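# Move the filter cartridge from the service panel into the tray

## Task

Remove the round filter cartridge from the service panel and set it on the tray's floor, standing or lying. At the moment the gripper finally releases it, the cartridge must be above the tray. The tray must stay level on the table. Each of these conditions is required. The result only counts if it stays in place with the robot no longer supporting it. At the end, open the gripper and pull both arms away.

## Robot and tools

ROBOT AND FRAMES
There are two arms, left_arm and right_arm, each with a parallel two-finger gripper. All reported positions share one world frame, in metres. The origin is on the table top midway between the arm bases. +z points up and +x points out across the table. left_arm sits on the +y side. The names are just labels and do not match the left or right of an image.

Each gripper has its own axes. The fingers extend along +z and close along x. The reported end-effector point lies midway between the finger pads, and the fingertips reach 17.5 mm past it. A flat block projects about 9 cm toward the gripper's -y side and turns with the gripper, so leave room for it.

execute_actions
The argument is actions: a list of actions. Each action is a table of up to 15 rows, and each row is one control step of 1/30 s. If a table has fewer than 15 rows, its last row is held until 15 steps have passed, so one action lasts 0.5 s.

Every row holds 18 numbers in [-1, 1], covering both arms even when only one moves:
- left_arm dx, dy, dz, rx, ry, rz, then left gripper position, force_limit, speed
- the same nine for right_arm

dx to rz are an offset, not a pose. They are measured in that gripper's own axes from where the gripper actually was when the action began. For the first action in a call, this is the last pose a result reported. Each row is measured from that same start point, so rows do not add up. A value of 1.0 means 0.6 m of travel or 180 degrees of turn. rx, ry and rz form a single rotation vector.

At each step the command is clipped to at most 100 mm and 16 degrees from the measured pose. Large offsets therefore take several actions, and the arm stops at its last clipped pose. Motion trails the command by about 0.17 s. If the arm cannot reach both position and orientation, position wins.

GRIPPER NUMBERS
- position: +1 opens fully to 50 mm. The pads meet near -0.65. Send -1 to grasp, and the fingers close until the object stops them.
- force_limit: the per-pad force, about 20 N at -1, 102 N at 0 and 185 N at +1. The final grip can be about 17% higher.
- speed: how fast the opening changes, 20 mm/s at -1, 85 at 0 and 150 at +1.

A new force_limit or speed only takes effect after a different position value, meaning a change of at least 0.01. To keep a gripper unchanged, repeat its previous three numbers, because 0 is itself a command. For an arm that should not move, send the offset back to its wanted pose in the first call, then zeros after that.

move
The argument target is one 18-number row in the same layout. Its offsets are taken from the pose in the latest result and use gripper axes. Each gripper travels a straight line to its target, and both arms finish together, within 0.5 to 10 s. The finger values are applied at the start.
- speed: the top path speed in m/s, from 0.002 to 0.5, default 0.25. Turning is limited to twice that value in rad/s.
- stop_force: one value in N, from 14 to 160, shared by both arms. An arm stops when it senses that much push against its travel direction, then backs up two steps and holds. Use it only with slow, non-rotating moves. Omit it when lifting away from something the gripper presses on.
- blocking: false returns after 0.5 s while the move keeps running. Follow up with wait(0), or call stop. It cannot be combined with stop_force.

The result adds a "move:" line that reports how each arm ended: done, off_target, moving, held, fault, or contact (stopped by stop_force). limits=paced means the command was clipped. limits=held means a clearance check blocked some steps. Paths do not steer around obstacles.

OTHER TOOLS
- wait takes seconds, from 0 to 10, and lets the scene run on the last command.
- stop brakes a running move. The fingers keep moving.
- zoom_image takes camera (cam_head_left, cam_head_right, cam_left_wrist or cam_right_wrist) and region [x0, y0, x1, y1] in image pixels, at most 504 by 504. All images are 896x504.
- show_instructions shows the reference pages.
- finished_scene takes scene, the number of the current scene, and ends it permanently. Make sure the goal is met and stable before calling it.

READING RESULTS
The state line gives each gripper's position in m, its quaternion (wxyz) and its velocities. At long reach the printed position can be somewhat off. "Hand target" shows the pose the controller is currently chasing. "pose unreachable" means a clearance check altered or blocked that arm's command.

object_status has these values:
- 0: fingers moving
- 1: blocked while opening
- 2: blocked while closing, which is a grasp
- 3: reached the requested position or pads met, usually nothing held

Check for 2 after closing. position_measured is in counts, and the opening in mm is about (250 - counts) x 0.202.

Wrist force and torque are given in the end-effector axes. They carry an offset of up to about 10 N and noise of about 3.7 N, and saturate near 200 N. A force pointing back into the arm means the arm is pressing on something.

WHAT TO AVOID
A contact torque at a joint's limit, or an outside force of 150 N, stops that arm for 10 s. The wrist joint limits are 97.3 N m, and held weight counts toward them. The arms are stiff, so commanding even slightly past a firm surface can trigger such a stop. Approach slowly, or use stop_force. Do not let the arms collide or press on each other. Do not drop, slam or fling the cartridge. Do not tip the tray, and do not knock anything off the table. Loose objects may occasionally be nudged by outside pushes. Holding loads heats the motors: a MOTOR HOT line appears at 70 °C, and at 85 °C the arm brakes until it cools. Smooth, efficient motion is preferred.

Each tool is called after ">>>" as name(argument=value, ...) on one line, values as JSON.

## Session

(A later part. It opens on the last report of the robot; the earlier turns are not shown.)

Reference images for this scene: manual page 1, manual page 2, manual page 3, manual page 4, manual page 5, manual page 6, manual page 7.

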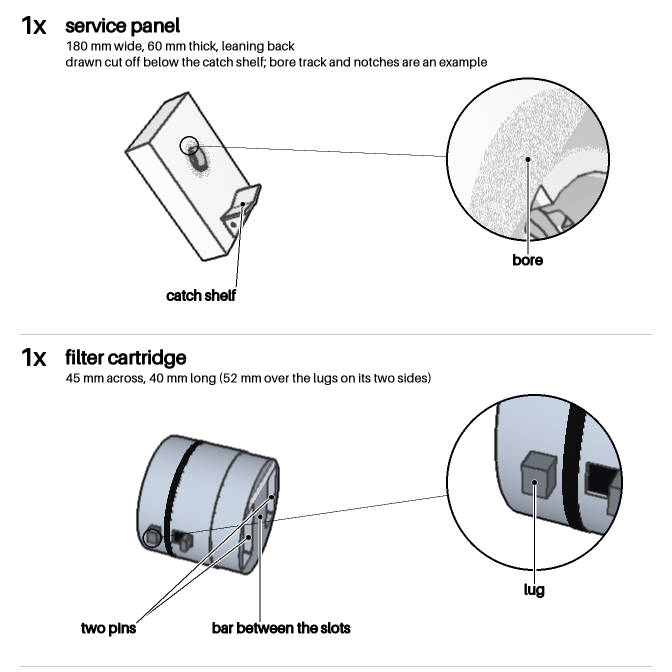

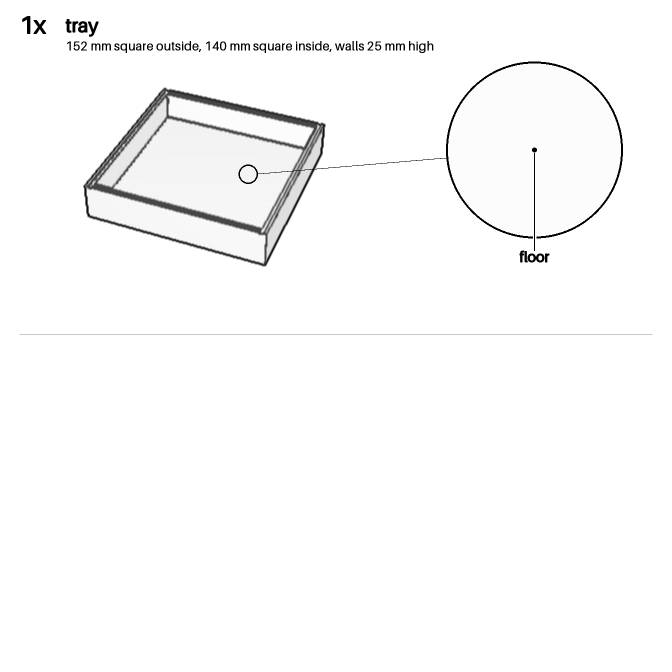

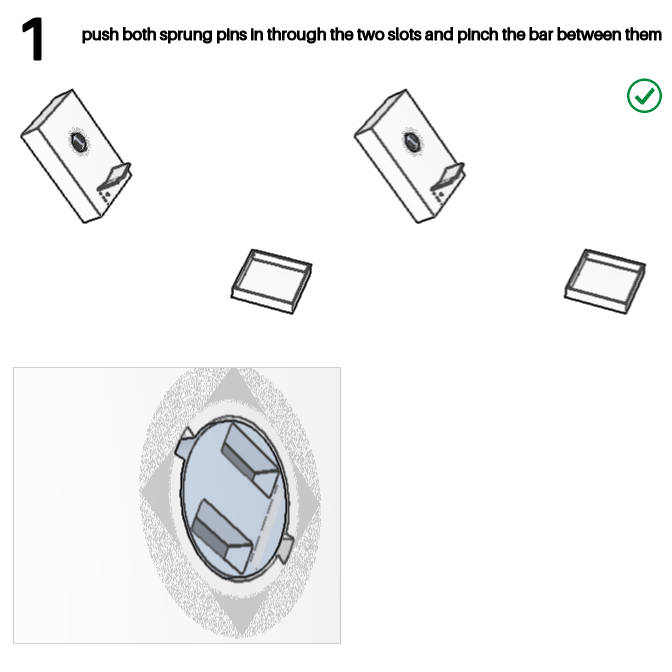

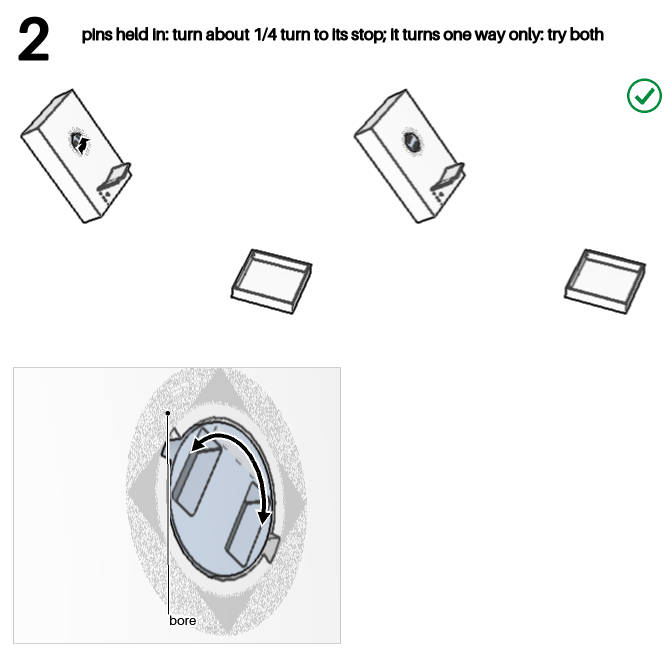

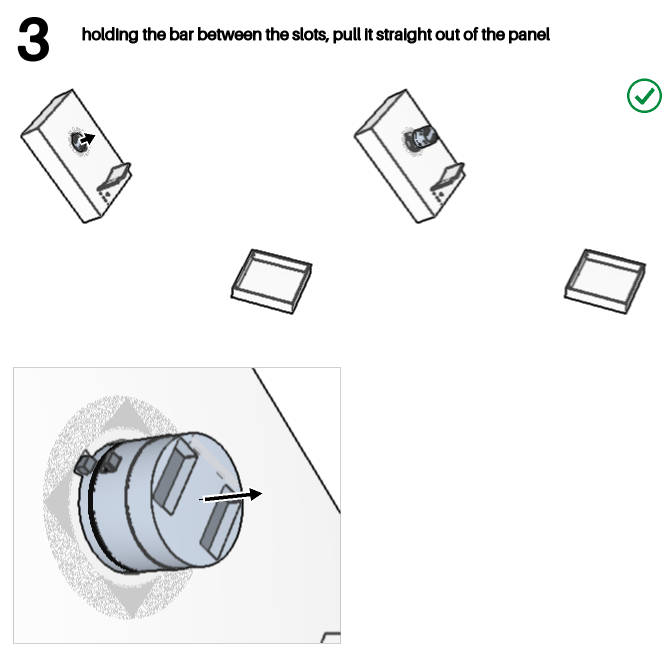

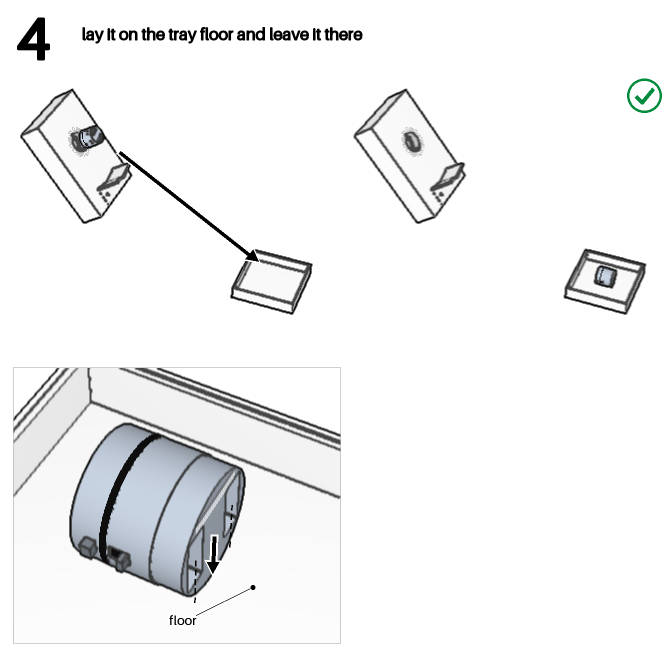

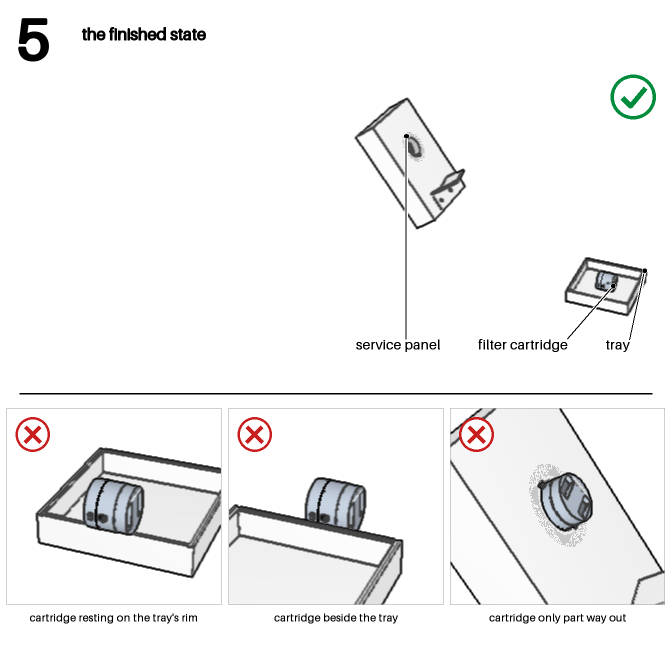

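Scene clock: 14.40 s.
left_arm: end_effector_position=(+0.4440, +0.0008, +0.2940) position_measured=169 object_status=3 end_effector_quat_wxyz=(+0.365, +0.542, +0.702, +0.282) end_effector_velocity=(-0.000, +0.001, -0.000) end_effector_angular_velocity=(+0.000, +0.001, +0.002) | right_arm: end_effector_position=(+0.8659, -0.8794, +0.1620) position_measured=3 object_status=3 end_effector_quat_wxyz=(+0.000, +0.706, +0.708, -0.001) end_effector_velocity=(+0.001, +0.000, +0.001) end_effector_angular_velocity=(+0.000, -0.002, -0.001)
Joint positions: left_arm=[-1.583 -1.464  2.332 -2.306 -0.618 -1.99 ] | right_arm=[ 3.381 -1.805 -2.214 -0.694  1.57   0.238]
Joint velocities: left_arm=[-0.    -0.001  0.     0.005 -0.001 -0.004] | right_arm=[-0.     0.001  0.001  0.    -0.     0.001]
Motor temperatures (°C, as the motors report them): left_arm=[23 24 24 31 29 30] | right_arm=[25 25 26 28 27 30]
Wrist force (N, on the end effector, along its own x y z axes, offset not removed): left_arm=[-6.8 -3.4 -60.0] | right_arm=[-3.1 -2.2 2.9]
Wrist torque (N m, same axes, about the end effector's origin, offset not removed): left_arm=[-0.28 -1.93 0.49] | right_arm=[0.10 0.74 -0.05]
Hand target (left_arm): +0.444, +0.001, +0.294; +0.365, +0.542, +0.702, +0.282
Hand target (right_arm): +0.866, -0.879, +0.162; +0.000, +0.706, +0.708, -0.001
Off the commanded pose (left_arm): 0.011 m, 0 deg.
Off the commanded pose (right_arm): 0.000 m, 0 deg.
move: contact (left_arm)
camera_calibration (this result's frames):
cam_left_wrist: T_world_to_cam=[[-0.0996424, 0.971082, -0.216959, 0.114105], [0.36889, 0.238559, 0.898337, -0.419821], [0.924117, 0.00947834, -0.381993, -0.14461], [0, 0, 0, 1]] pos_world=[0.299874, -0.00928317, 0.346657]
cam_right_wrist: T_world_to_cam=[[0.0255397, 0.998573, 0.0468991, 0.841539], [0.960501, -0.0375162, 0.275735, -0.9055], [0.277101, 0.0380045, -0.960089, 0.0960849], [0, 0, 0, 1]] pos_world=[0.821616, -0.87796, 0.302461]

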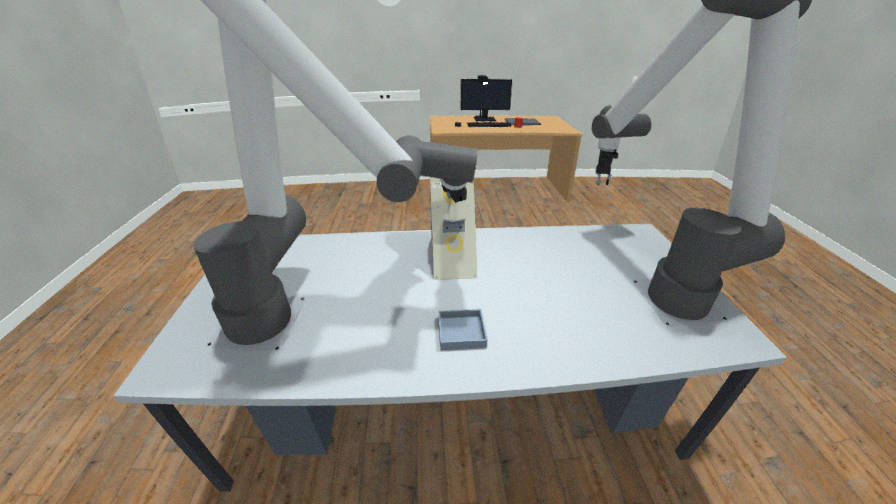

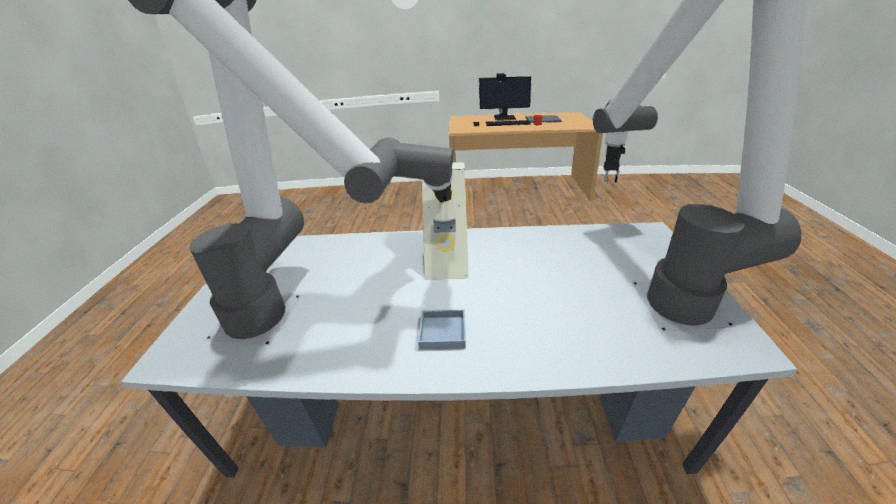

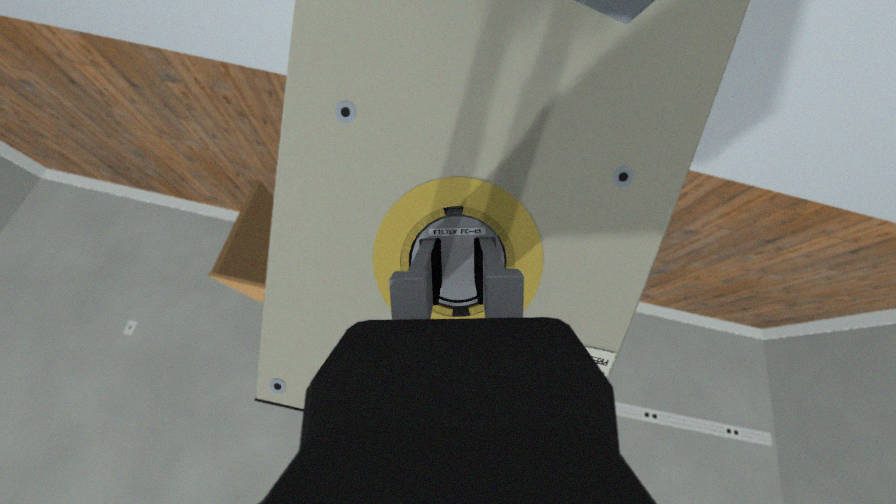

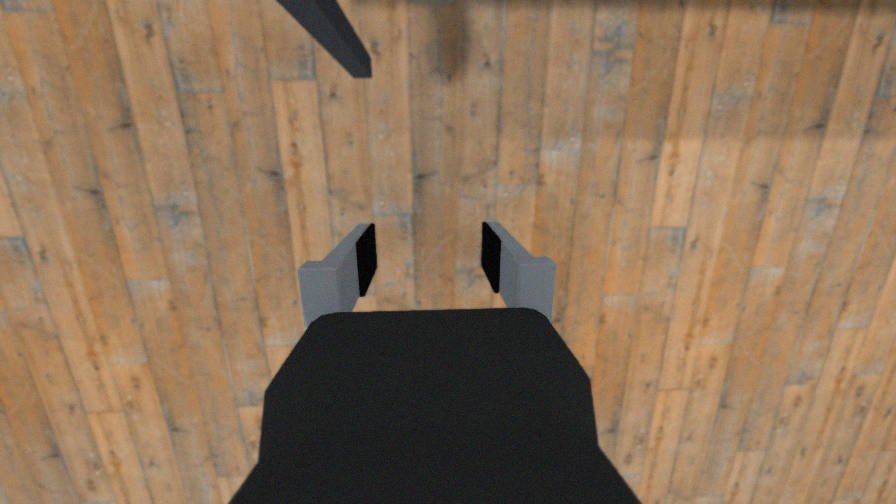

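>>> move(target=[0.0004,0,-0.0004,0,-0.004,0,-1,0,-0.5,0,0,0,0,0,0,1,0,0])

>>> move(target=[0,0,0,0,0,-0.025,-1,0,-0.5,0,0,0,0,0,0,1,0,0], speed=0.08)

Scene clock: 15.37 s.
left_arm: end_effector_position=(+0.4439, +0.0010, +0.2941) position_measured=180 object_status=2 end_effector_quat_wxyz=(+0.369, +0.544, +0.700, +0.278) end_effector_velocity=(-0.001, -0.000, -0.000) end_effector_angular_velocity=(-0.001, +0.000, -0.003) | right_arm: end_effector_position=(+0.8659, -0.8794, +0.1620) position_measured=3 object_status=3 end_effector_quat_wxyz=(+0.000, +0.706, +0.708, -0.001) end_effector_velocity=(-0.000, -0.000, +0.001) end_effector_angular_velocity=(+0.000, -0.001, -0.001)
Joint positions: left_arm=[-1.584 -1.465  2.341 -2.331 -0.614 -1.976] | right_arm=[ 3.381 -1.805 -2.214 -0.694  1.57   0.238]
Joint velocities: left_arm=[-0.001  0.     0.001 -0.005  0.     0.003] | right_arm=[-0.     0.001 -0.     0.    -0.     0.001]
Motor temperatures (°C, as the motors report them): left_arm=[23 24 24 31 29 30] | right_arm=[25 25 26 28 27 30]
Wrist force (N, on the end effector, along its own x y z axes, offset not removed): left_arm=[-5.0 2.1 -21.6] | right_arm=[-4.9 -2.0 3.6]
Wrist torque (N m, same axes, about the end effector's origin, offset not removed): left_arm=[-0.07 -1.16 0.33] | right_arm=[0.12 1.07 -0.07]
Hand target (left_arm): +0.444, +0.001, +0.294; +0.369, +0.544, +0.700, +0.278
Hand target (right_arm): +0.866, -0.879, +0.162; +0.000, +0.706, +0.708, -0.001
Off the commanded pose (left_arm): 0.000 m, 0 deg.
Off the commanded pose (right_arm): 0.000 m, 0 deg.
move: done
camera_calibration (this result's frames):
cam_left_wrist: T_world_to_cam=[[-0.0894763, 0.970495, -0.223906, 0.111372], [0.368386, 0.241113, 0.897862, -0.419536], [0.925357, -0.00214658, -0.379091, -0.145822], [0, 0, 0, 1]] pos_world=[0.299454, -0.00724308, 0.346342]
cam_right_wrist: T_world_to_cam=[[0.0255397, 0.998573, 0.046899, 0.841539], [0.960501, -0.0375161, 0.275735, -0.9055], [0.277101, 0.0380043, -0.960089, 0.0960848], [0, 0, 0, 1]] pos_world=[0.821616, -0.877961, 0.302461]

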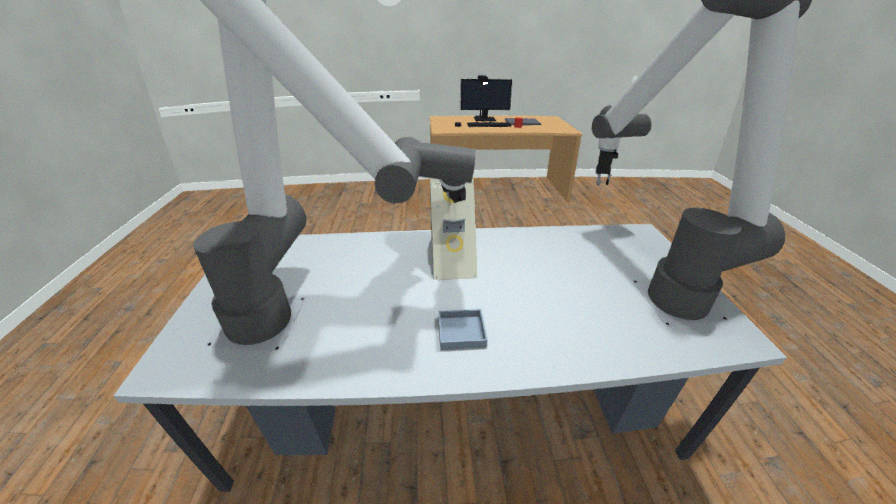

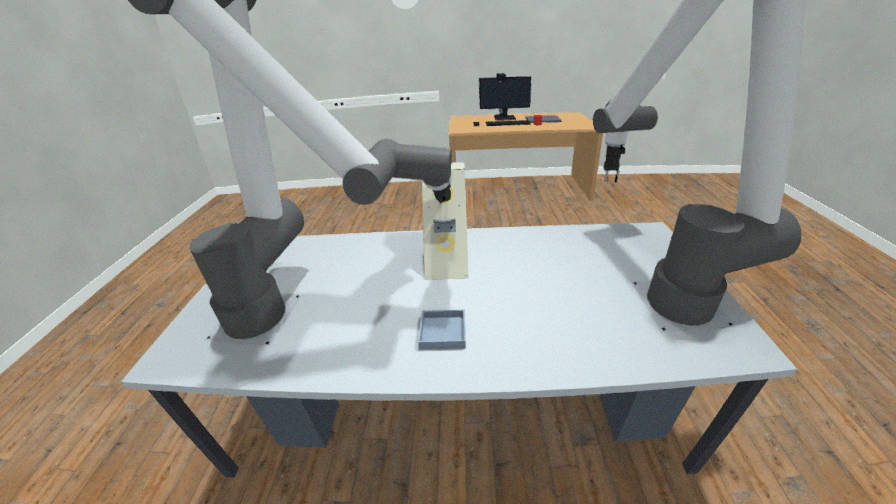

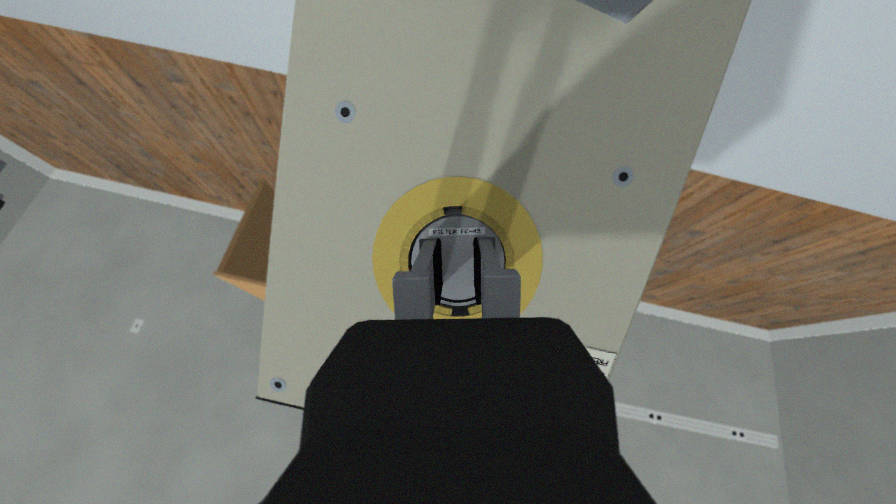

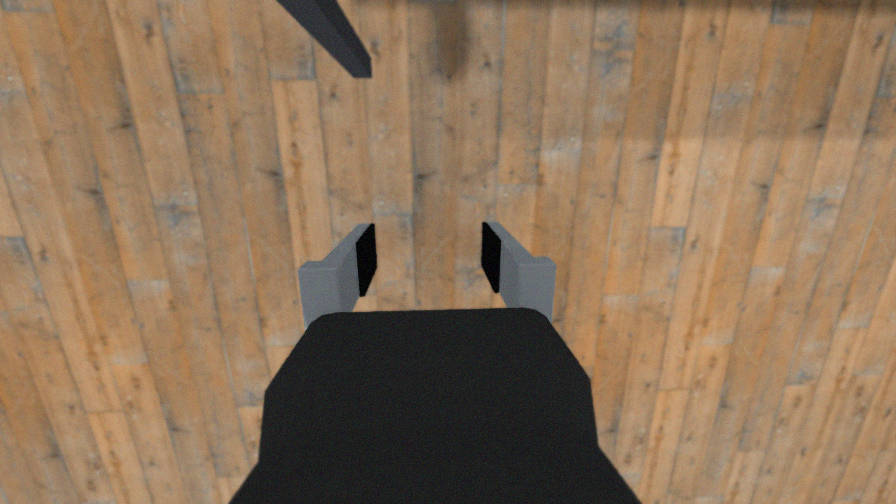

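Scene clock: 16.17 s.
left_arm: end_effector_position=(+0.4439, +0.0010, +0.2941) position_measured=180 object_status=2 end_effector_quat_wxyz=(+0.380, +0.516, +0.721, +0.264) end_effector_velocity=(-0.000, +0.000, +0.000) end_effector_angular_velocity=(-0.006, -0.001, +0.005) | right_arm: end_effector_position=(+0.8659, -0.8794, +0.1620) position_measured=3 object_status=3 end_effector_quat_wxyz=(+0.000, +0.706, +0.708, -0.001) end_effector_velocity=(-0.000, +0.000, +0.000) end_effector_angular_velocity=(+0.000, -0.000, -0.001)
Joint positions: left_arm=[-1.585 -1.467  2.343 -2.331 -0.614 -2.055] | right_arm=[ 3.381 -1.805 -2.214 -0.694  1.57   0.238]
Joint velocities: left_arm=[-0.    -0.    -0.     0.002  0.001 -0.009] | right_arm=[ 0.     0.001 -0.001  0.     0.     0.002]
Motor temperatures (°C, as the motors report them): left_arm=[23 24 24 31 29 30] | right_arm=[25 25 26 28 27 30]
Wrist force (N, on the end effector, along its own x y z axes, offset not removed): left_arm=[-12.8 -7.6 -20.2] | right_arm=[-4.5 -2.4 4.3]
Wrist torque (N m, same axes, about the end effector's origin, offset not removed): left_arm=[0.74 -0.30 3.17] | right_arm=[0.01 1.11 0.08]
Hand target (left_arm): +0.444, +0.001, +0.294; +0.380, +0.516, +0.721, +0.264
Hand target (right_arm): +0.866, -0.879, +0.162; +0.000, +0.706, +0.708, -0.001
Off the commanded pose (left_arm): 0.000 m, 0 deg.
Off the commanded pose (right_arm): 0.000 m, 0 deg.
move: done
camera_calibration (this result's frames):
cam_left_wrist: T_world_to_cam=[[-0.132485, 0.949243, -0.285281, 0.148554], [0.356865, 0.314198, 0.879731, -0.409176], [0.924713, 0.0147447, -0.380378, -0.145184], [0, 0, 0, 1]] pos_world=[0.299955, -0.0103113, 0.347119]
cam_right_wrist: T_world_to_cam=[[0.0255398, 0.998573, 0.046899, 0.841539], [0.960501, -0.0375162, 0.275735, -0.9055], [0.277101, 0.0380044, -0.960089, 0.0960847], [0, 0, 0, 1]] pos_world=[0.821616, -0.87796, 0.302461]

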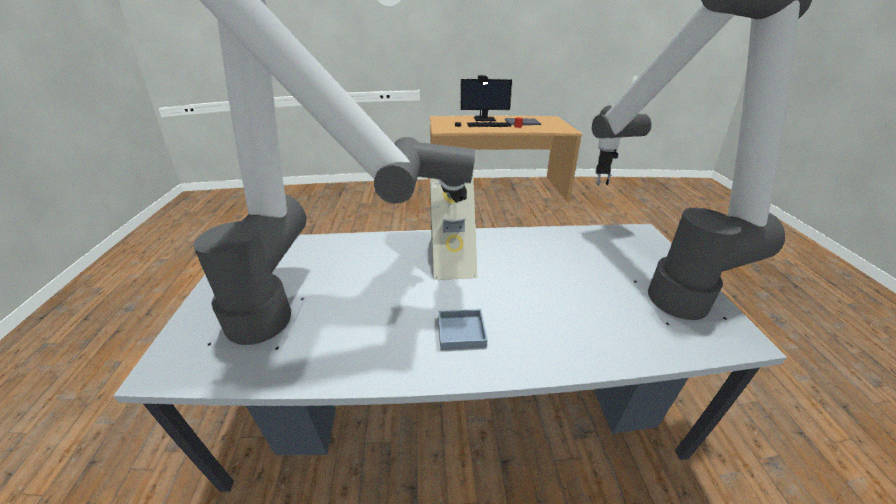

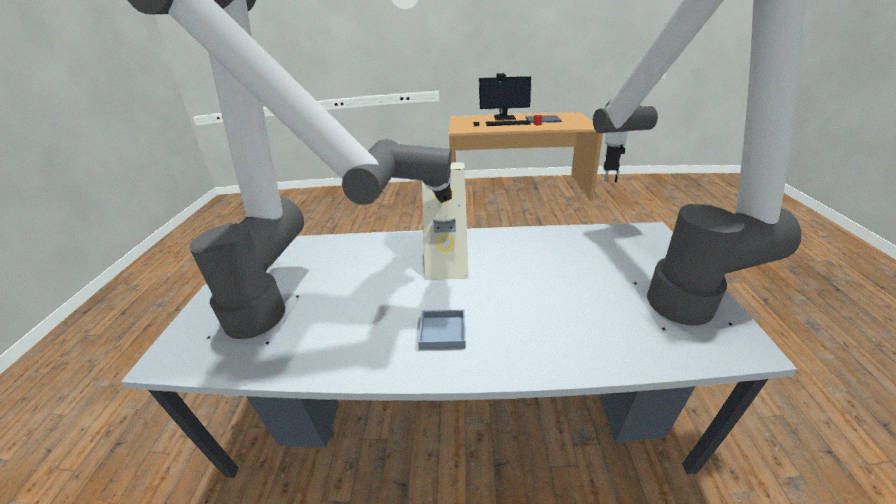

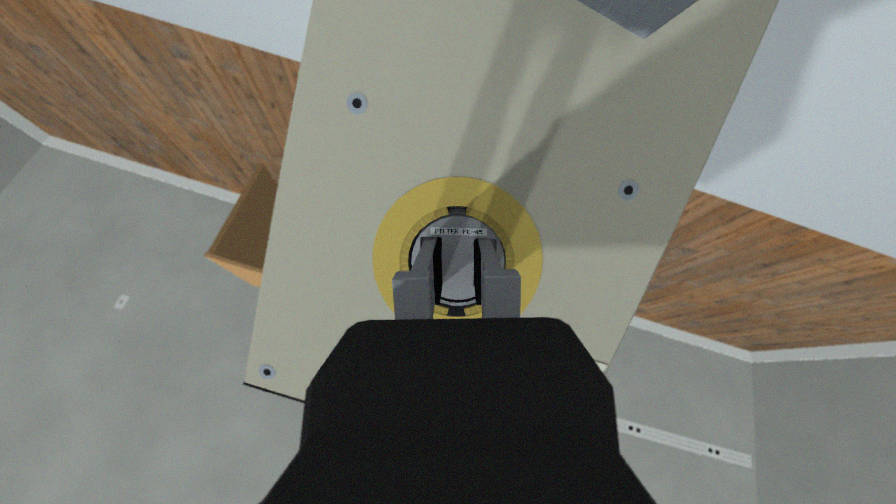

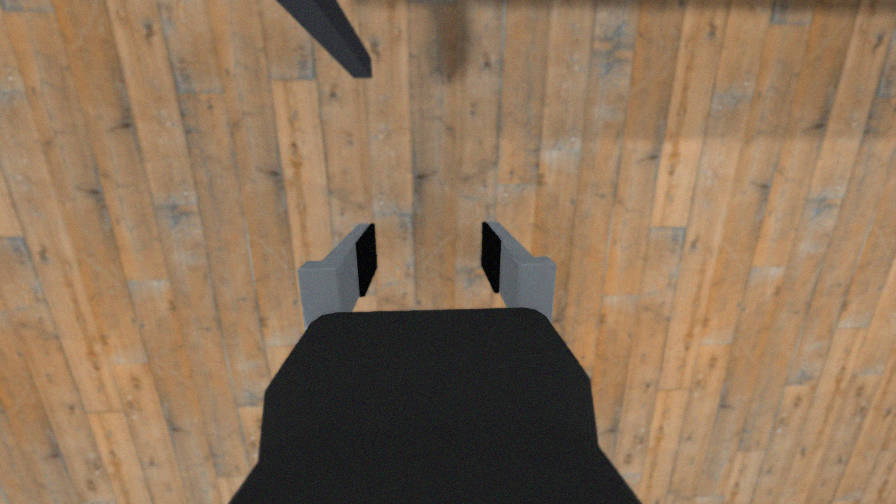

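>>> move(target=[-0.0003,0,-0.0002,0,0,0.2,-1,0,-0.5,0,0,0,0,0,0,1,0,0], speed=0.15)

Scene clock: 18.90 s.
left_arm: end_effector_position=(+0.4439, +0.0008, +0.2944) position_measured=180 object_status=2 end_effector_quat_wxyz=(+0.280, +0.714, +0.526, +0.368) end_effector_velocity=(+0.000, +0.000, -0.000) end_effector_angular_velocity=(+0.005, +0.001, -0.005) | right_arm: end_effector_position=(+0.8659, -0.8794, +0.1620) position_measured=3 object_status=3 end_effector_quat_wxyz=(+0.000, +0.706, +0.708, -0.001) end_effector_velocity=(-0.000, +0.000, -0.001) end_effector_angular_velocity=(-0.000, +0.001, -0.001)
Joint positions: left_arm=[-1.583 -1.45   2.323 -2.33  -0.613 -1.425] | right_arm=[ 3.381 -1.805 -2.214 -0.694  1.57   0.238]
Joint velocities: left_arm=[ 0.    -0.     0.001 -0.003 -0.001  0.01 ] | right_arm=[ 0.    -0.001 -0.     0.     0.     0.001]
Motor temperatures (°C, as the motors report them): left_arm=[23 24 24 31 29 30] | right_arm=[25 25 26 28 27 30]
Wrist force (N, on the end effector, along its own x y z axes, offset not removed): left_arm=[6.9 0.6 -7.1] | right_arm=[-5.8 -1.5 1.4]
Wrist torque (N m, same axes, about the end effector's origin, offset not removed): left_arm=[0.36 -1.23 0.41] | right_arm=[0.11 1.44 0.15]
Hand target (left_arm): +0.444, +0.001, +0.294; +0.280, +0.714, +0.526, +0.368
Hand target (right_arm): +0.866, -0.879, +0.162; +0.000, +0.706, +0.708, -0.001
Off the commanded pose (left_arm): 0.000 m, 0 deg.
Off the commanded pose (right_arm): 0.000 m, 0 deg.
move: done
camera_calibration (this result's frames):
cam_left_wrist: T_world_to_cam=[[0.220226, 0.950157, 0.220686, -0.156641], [0.354342, -0.28871, 0.889431, -0.41057], [0.908814, -0.117677, -0.400262, -0.132074], [0, 0, 0, 1]] pos_world=[0.30001, 0.0147556, 0.346878]
cam_right_wrist: T_world_to_cam=[[0.0255396, 0.998573, 0.0468989, 0.841539], [0.960501, -0.0375161, 0.275735, -0.9055], [0.277101, 0.0380043, -0.960089, 0.0960847], [0, 0, 0, 1]] pos_world=[0.821616, -0.87796, 0.302461]

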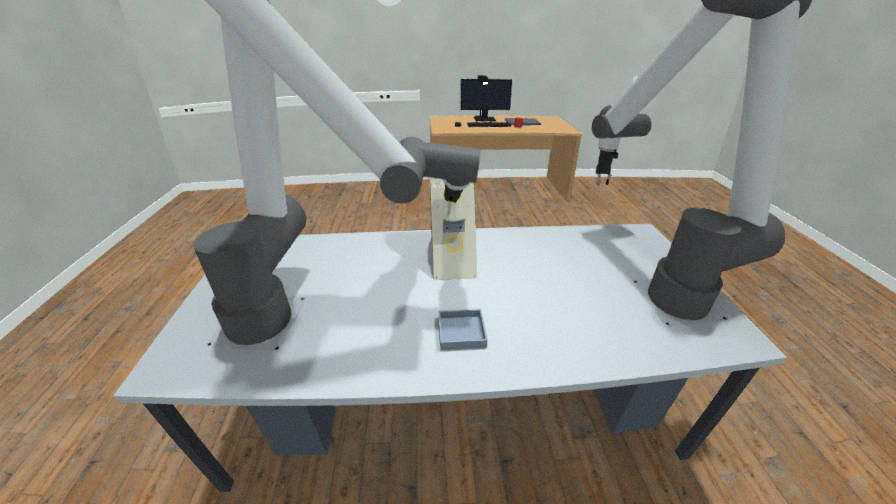

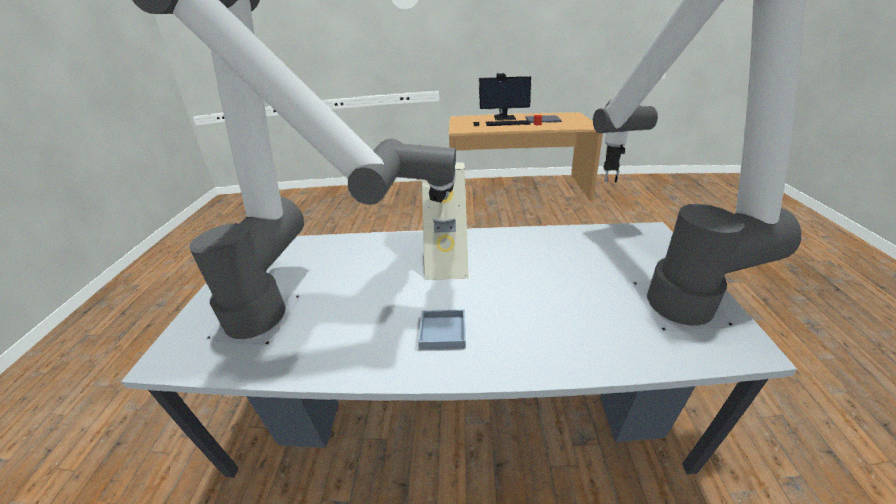

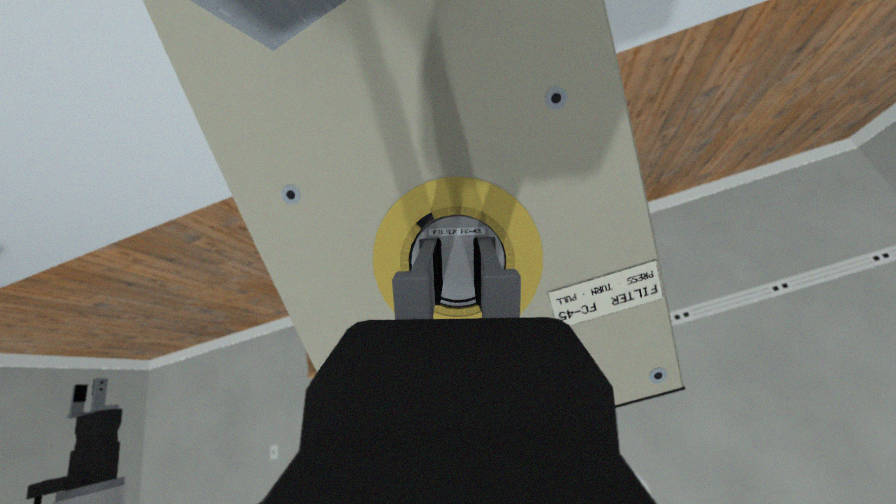

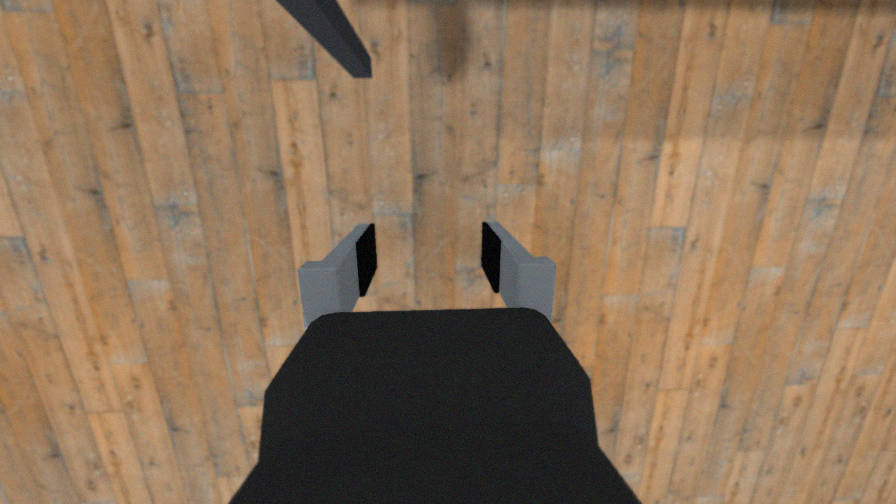

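>>> move(target=[0,0,0,0,0,0.17,-1,0,-0.5,0,0,0,0,0,0,1,0,0], speed=0.15)

Scene clock: 21.80 s.
left_arm: end_effector_position=(+0.4439, +0.0007, +0.2944) position_measured=180 object_status=2 end_effector_quat_wxyz=(+0.173, +0.827, +0.319, +0.429) end_effector_velocity=(-0.000, +0.000, -0.000) end_effector_angular_velocity=(+0.009, +0.001, -0.007) | right_arm: end_effector_position=(+0.8659, -0.8794, +0.1620) position_measured=3 object_status=3 end_effector_quat_wxyz=(+0.000, +0.706, +0.708, -0.001) end_effector_velocity=(-0.000, -0.000, +0.001) end_effector_angular_velocity=(-0.000, -0.001, +0.001)
Joint positions: left_arm=[-1.587 -1.434  2.313 -2.33  -0.614 -0.898] | right_arm=[ 3.381 -1.805 -2.214 -0.694  1.57   0.238]
Joint velocities: left_arm=[-0.     0.     0.001 -0.003 -0.001  0.012] | right_arm=[ 0.     0.001 -0.     0.    -0.    -0.001]
Motor temperatures (°C, as the motors report them): left_arm=[23 24 24 31 29 30] | right_arm=[25 25 26 28 27 30]
Wrist force (N, on the end effector, along its own x y z axes, offset not removed): left_arm=[2.2 0.4 -5.1] | right_arm=[-5.0 -0.8 1.1]
Wrist torque (N m, same axes, about the end effector's origin, offset not removed): left_arm=[-0.25 -1.04 0.43] | right_arm=[0.33 1.24 -0.02]
Hand target (left_arm): +0.444, +0.001, +0.294; +0.173, +0.827, +0.319, +0.429
Hand target (right_arm): +0.866, -0.879, +0.162; +0.000, +0.706, +0.708, -0.001
Off the commanded pose (left_arm): 0.000 m, 0 deg.
Off the commanded pose (right_arm): 0.000 m, 0 deg.
move: done
camera_calibration (this result's frames):
cam_left_wrist: T_world_to_cam=[[0.469309, 0.662082, 0.584292, -0.373986], [0.191236, -0.722188, 0.664735, -0.271806], [0.862078, -0.200229, -0.465543, -0.0920303], [0, 0, 0, 1]] pos_world=[0.306832, 0.0328871, 0.356352]
cam_right_wrist: T_world_to_cam=[[0.0255399, 0.998573, 0.0468989, 0.841539], [0.960501, -0.0375163, 0.275735, -0.9055], [0.277101, 0.0380042, -0.960089, 0.0960845], [0, 0, 0, 1]] pos_world=[0.821616, -0.877961, 0.302461]

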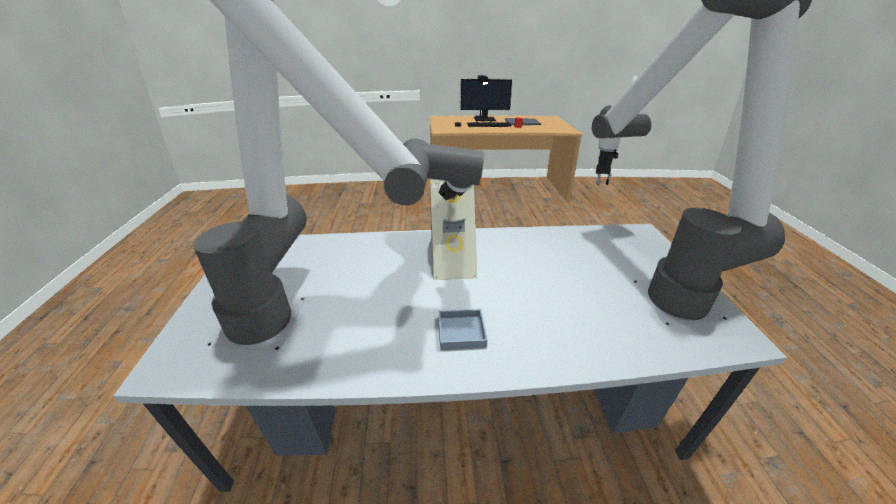

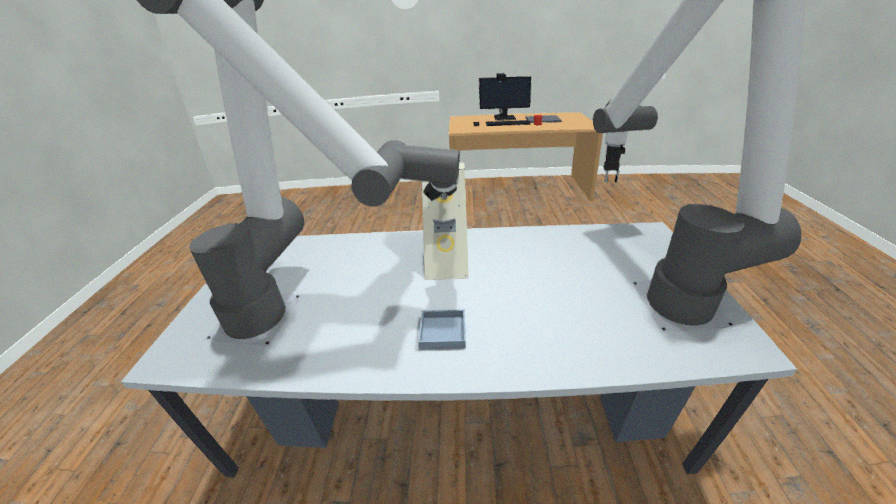

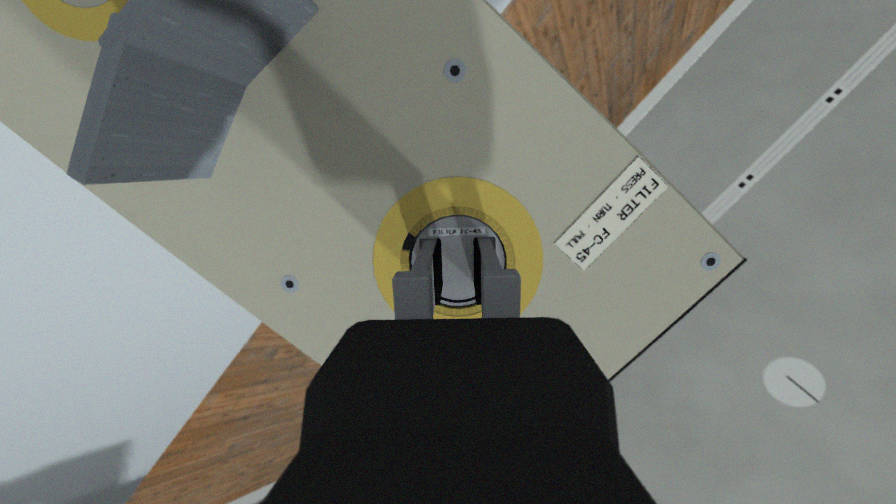

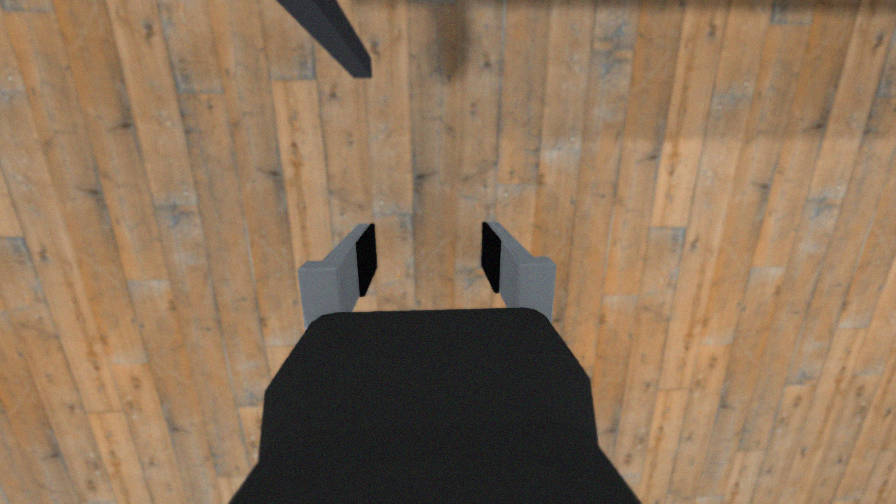

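Notch is ~20-24° away.

>>> move(target=[0,0,0,0,0,0.11,-1,0,-0.5,0,0,0,0,0,0,1,0,0], speed=0.12)

>>> zoom_image(camera="cam_left_wrist", region=[360,170,560,330])

Scene clock: 23.93 s.
left_arm: end_effector_position=(+0.4439, +0.0006, +0.2945) position_measured=180 object_status=2 end_effector_quat_wxyz=(+0.097, +0.869, +0.173, +0.453) end_effector_velocity=(-0.000, +0.000, -0.001) end_effector_angular_velocity=(+0.008, +0.001, -0.006) | right_arm: end_effector_position=(+0.8659, -0.8794, +0.1620) position_measured=3 object_status=3 end_effector_quat_wxyz=(+0.000, +0.706, +0.708, -0.001) end_effector_velocity=(-0.000, -0.000, +0.000) end_effector_angular_velocity=(-0.000, -0.001, -0.001)
Joint positions: left_arm=[-1.592 -1.424  2.31  -2.331 -0.614 -0.562] | right_arm=[ 3.381 -1.805 -2.214 -0.694  1.57   0.238]
Joint velocities: left_arm=[-0.     0.     0.001 -0.002 -0.002  0.01 ] | right_arm=[-0.     0.001 -0.     0.    -0.     0.001]
Motor temperatures (°C, as the motors report them): left_arm=[23 24 24 31 29 30] | right_arm=[25 25 26 28 27 30]
Wrist force (N, on the end effector, along its own x y z axes, offset not removed): left_arm=[5.7 3.7 -2.5] | right_arm=[-4.3 -0.2 7.0]
Wrist torque (N m, same axes, about the end effector's origin, offset not removed): left_arm=[0.43 -1.44 0.35] | right_arm=[0.56 0.94 0.01]
Hand target (left_arm): +0.444, +0.001, +0.294; +0.097, +0.870, +0.173, +0.453
Hand target (right_arm): +0.866, -0.879, +0.162; +0.000, +0.706, +0.708, -0.001
Off the commanded pose (left_arm): 0.000 m, 0 deg.
Off the commanded pose (right_arm): 0.000 m, 0 deg.
move: done
camera_calibration (this result's frames):
cam_left_wrist: T_world_to_cam=[[0.569299, 0.370268, 0.73403, -0.462277], [0.0272741, -0.900853, 0.433266, -0.130849], [0.821678, -0.226638, -0.522954, -0.0571659], [0, 0, 0, 1]] pos_world=[0.313715, 0.0403348, 0.366123]
cam_right_wrist: T_world_to_cam=[[0.0255397, 0.998573, 0.046899, 0.841539], [0.960501, -0.0375161, 0.275735, -0.9055], [0.277101, 0.0380044, -0.960089, 0.0960848], [0, 0, 0, 1]] pos_world=[0.821616, -0.87796, 0.302461]

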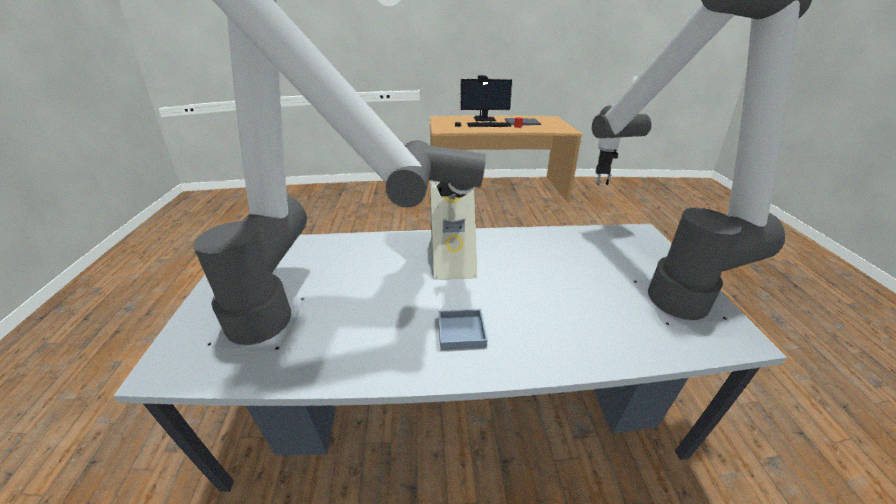

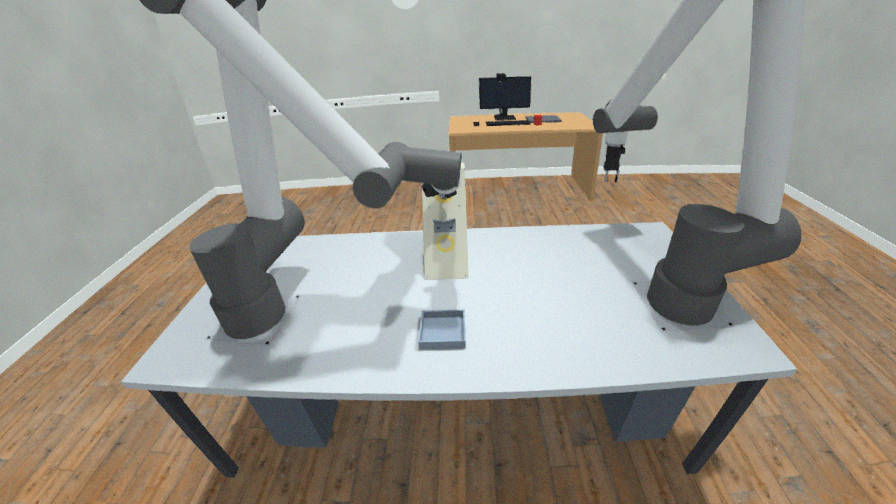

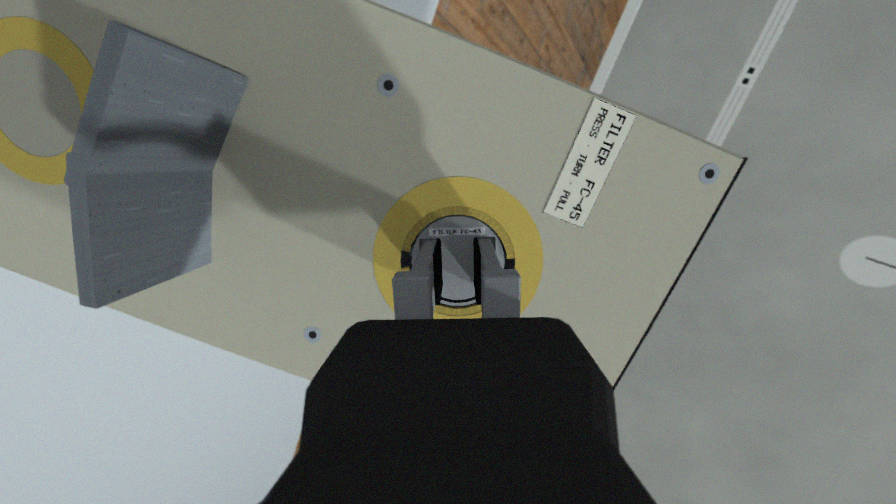

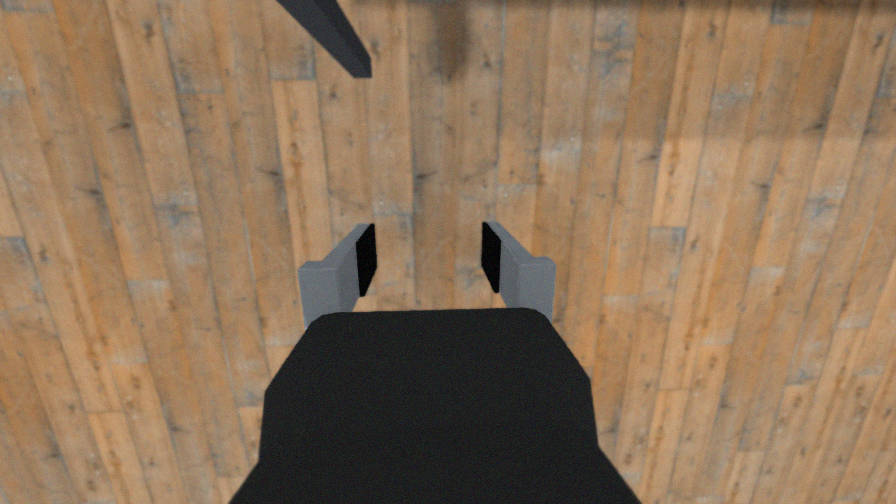

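Region (360, 170, 560, 330) of cam_left_wrist's 896x504 image, scaled by 2.520, with more detail than that image has; it fills the top 403 rows of this view, and the rest is white.

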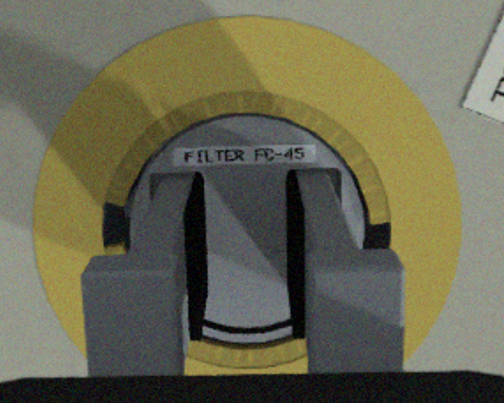

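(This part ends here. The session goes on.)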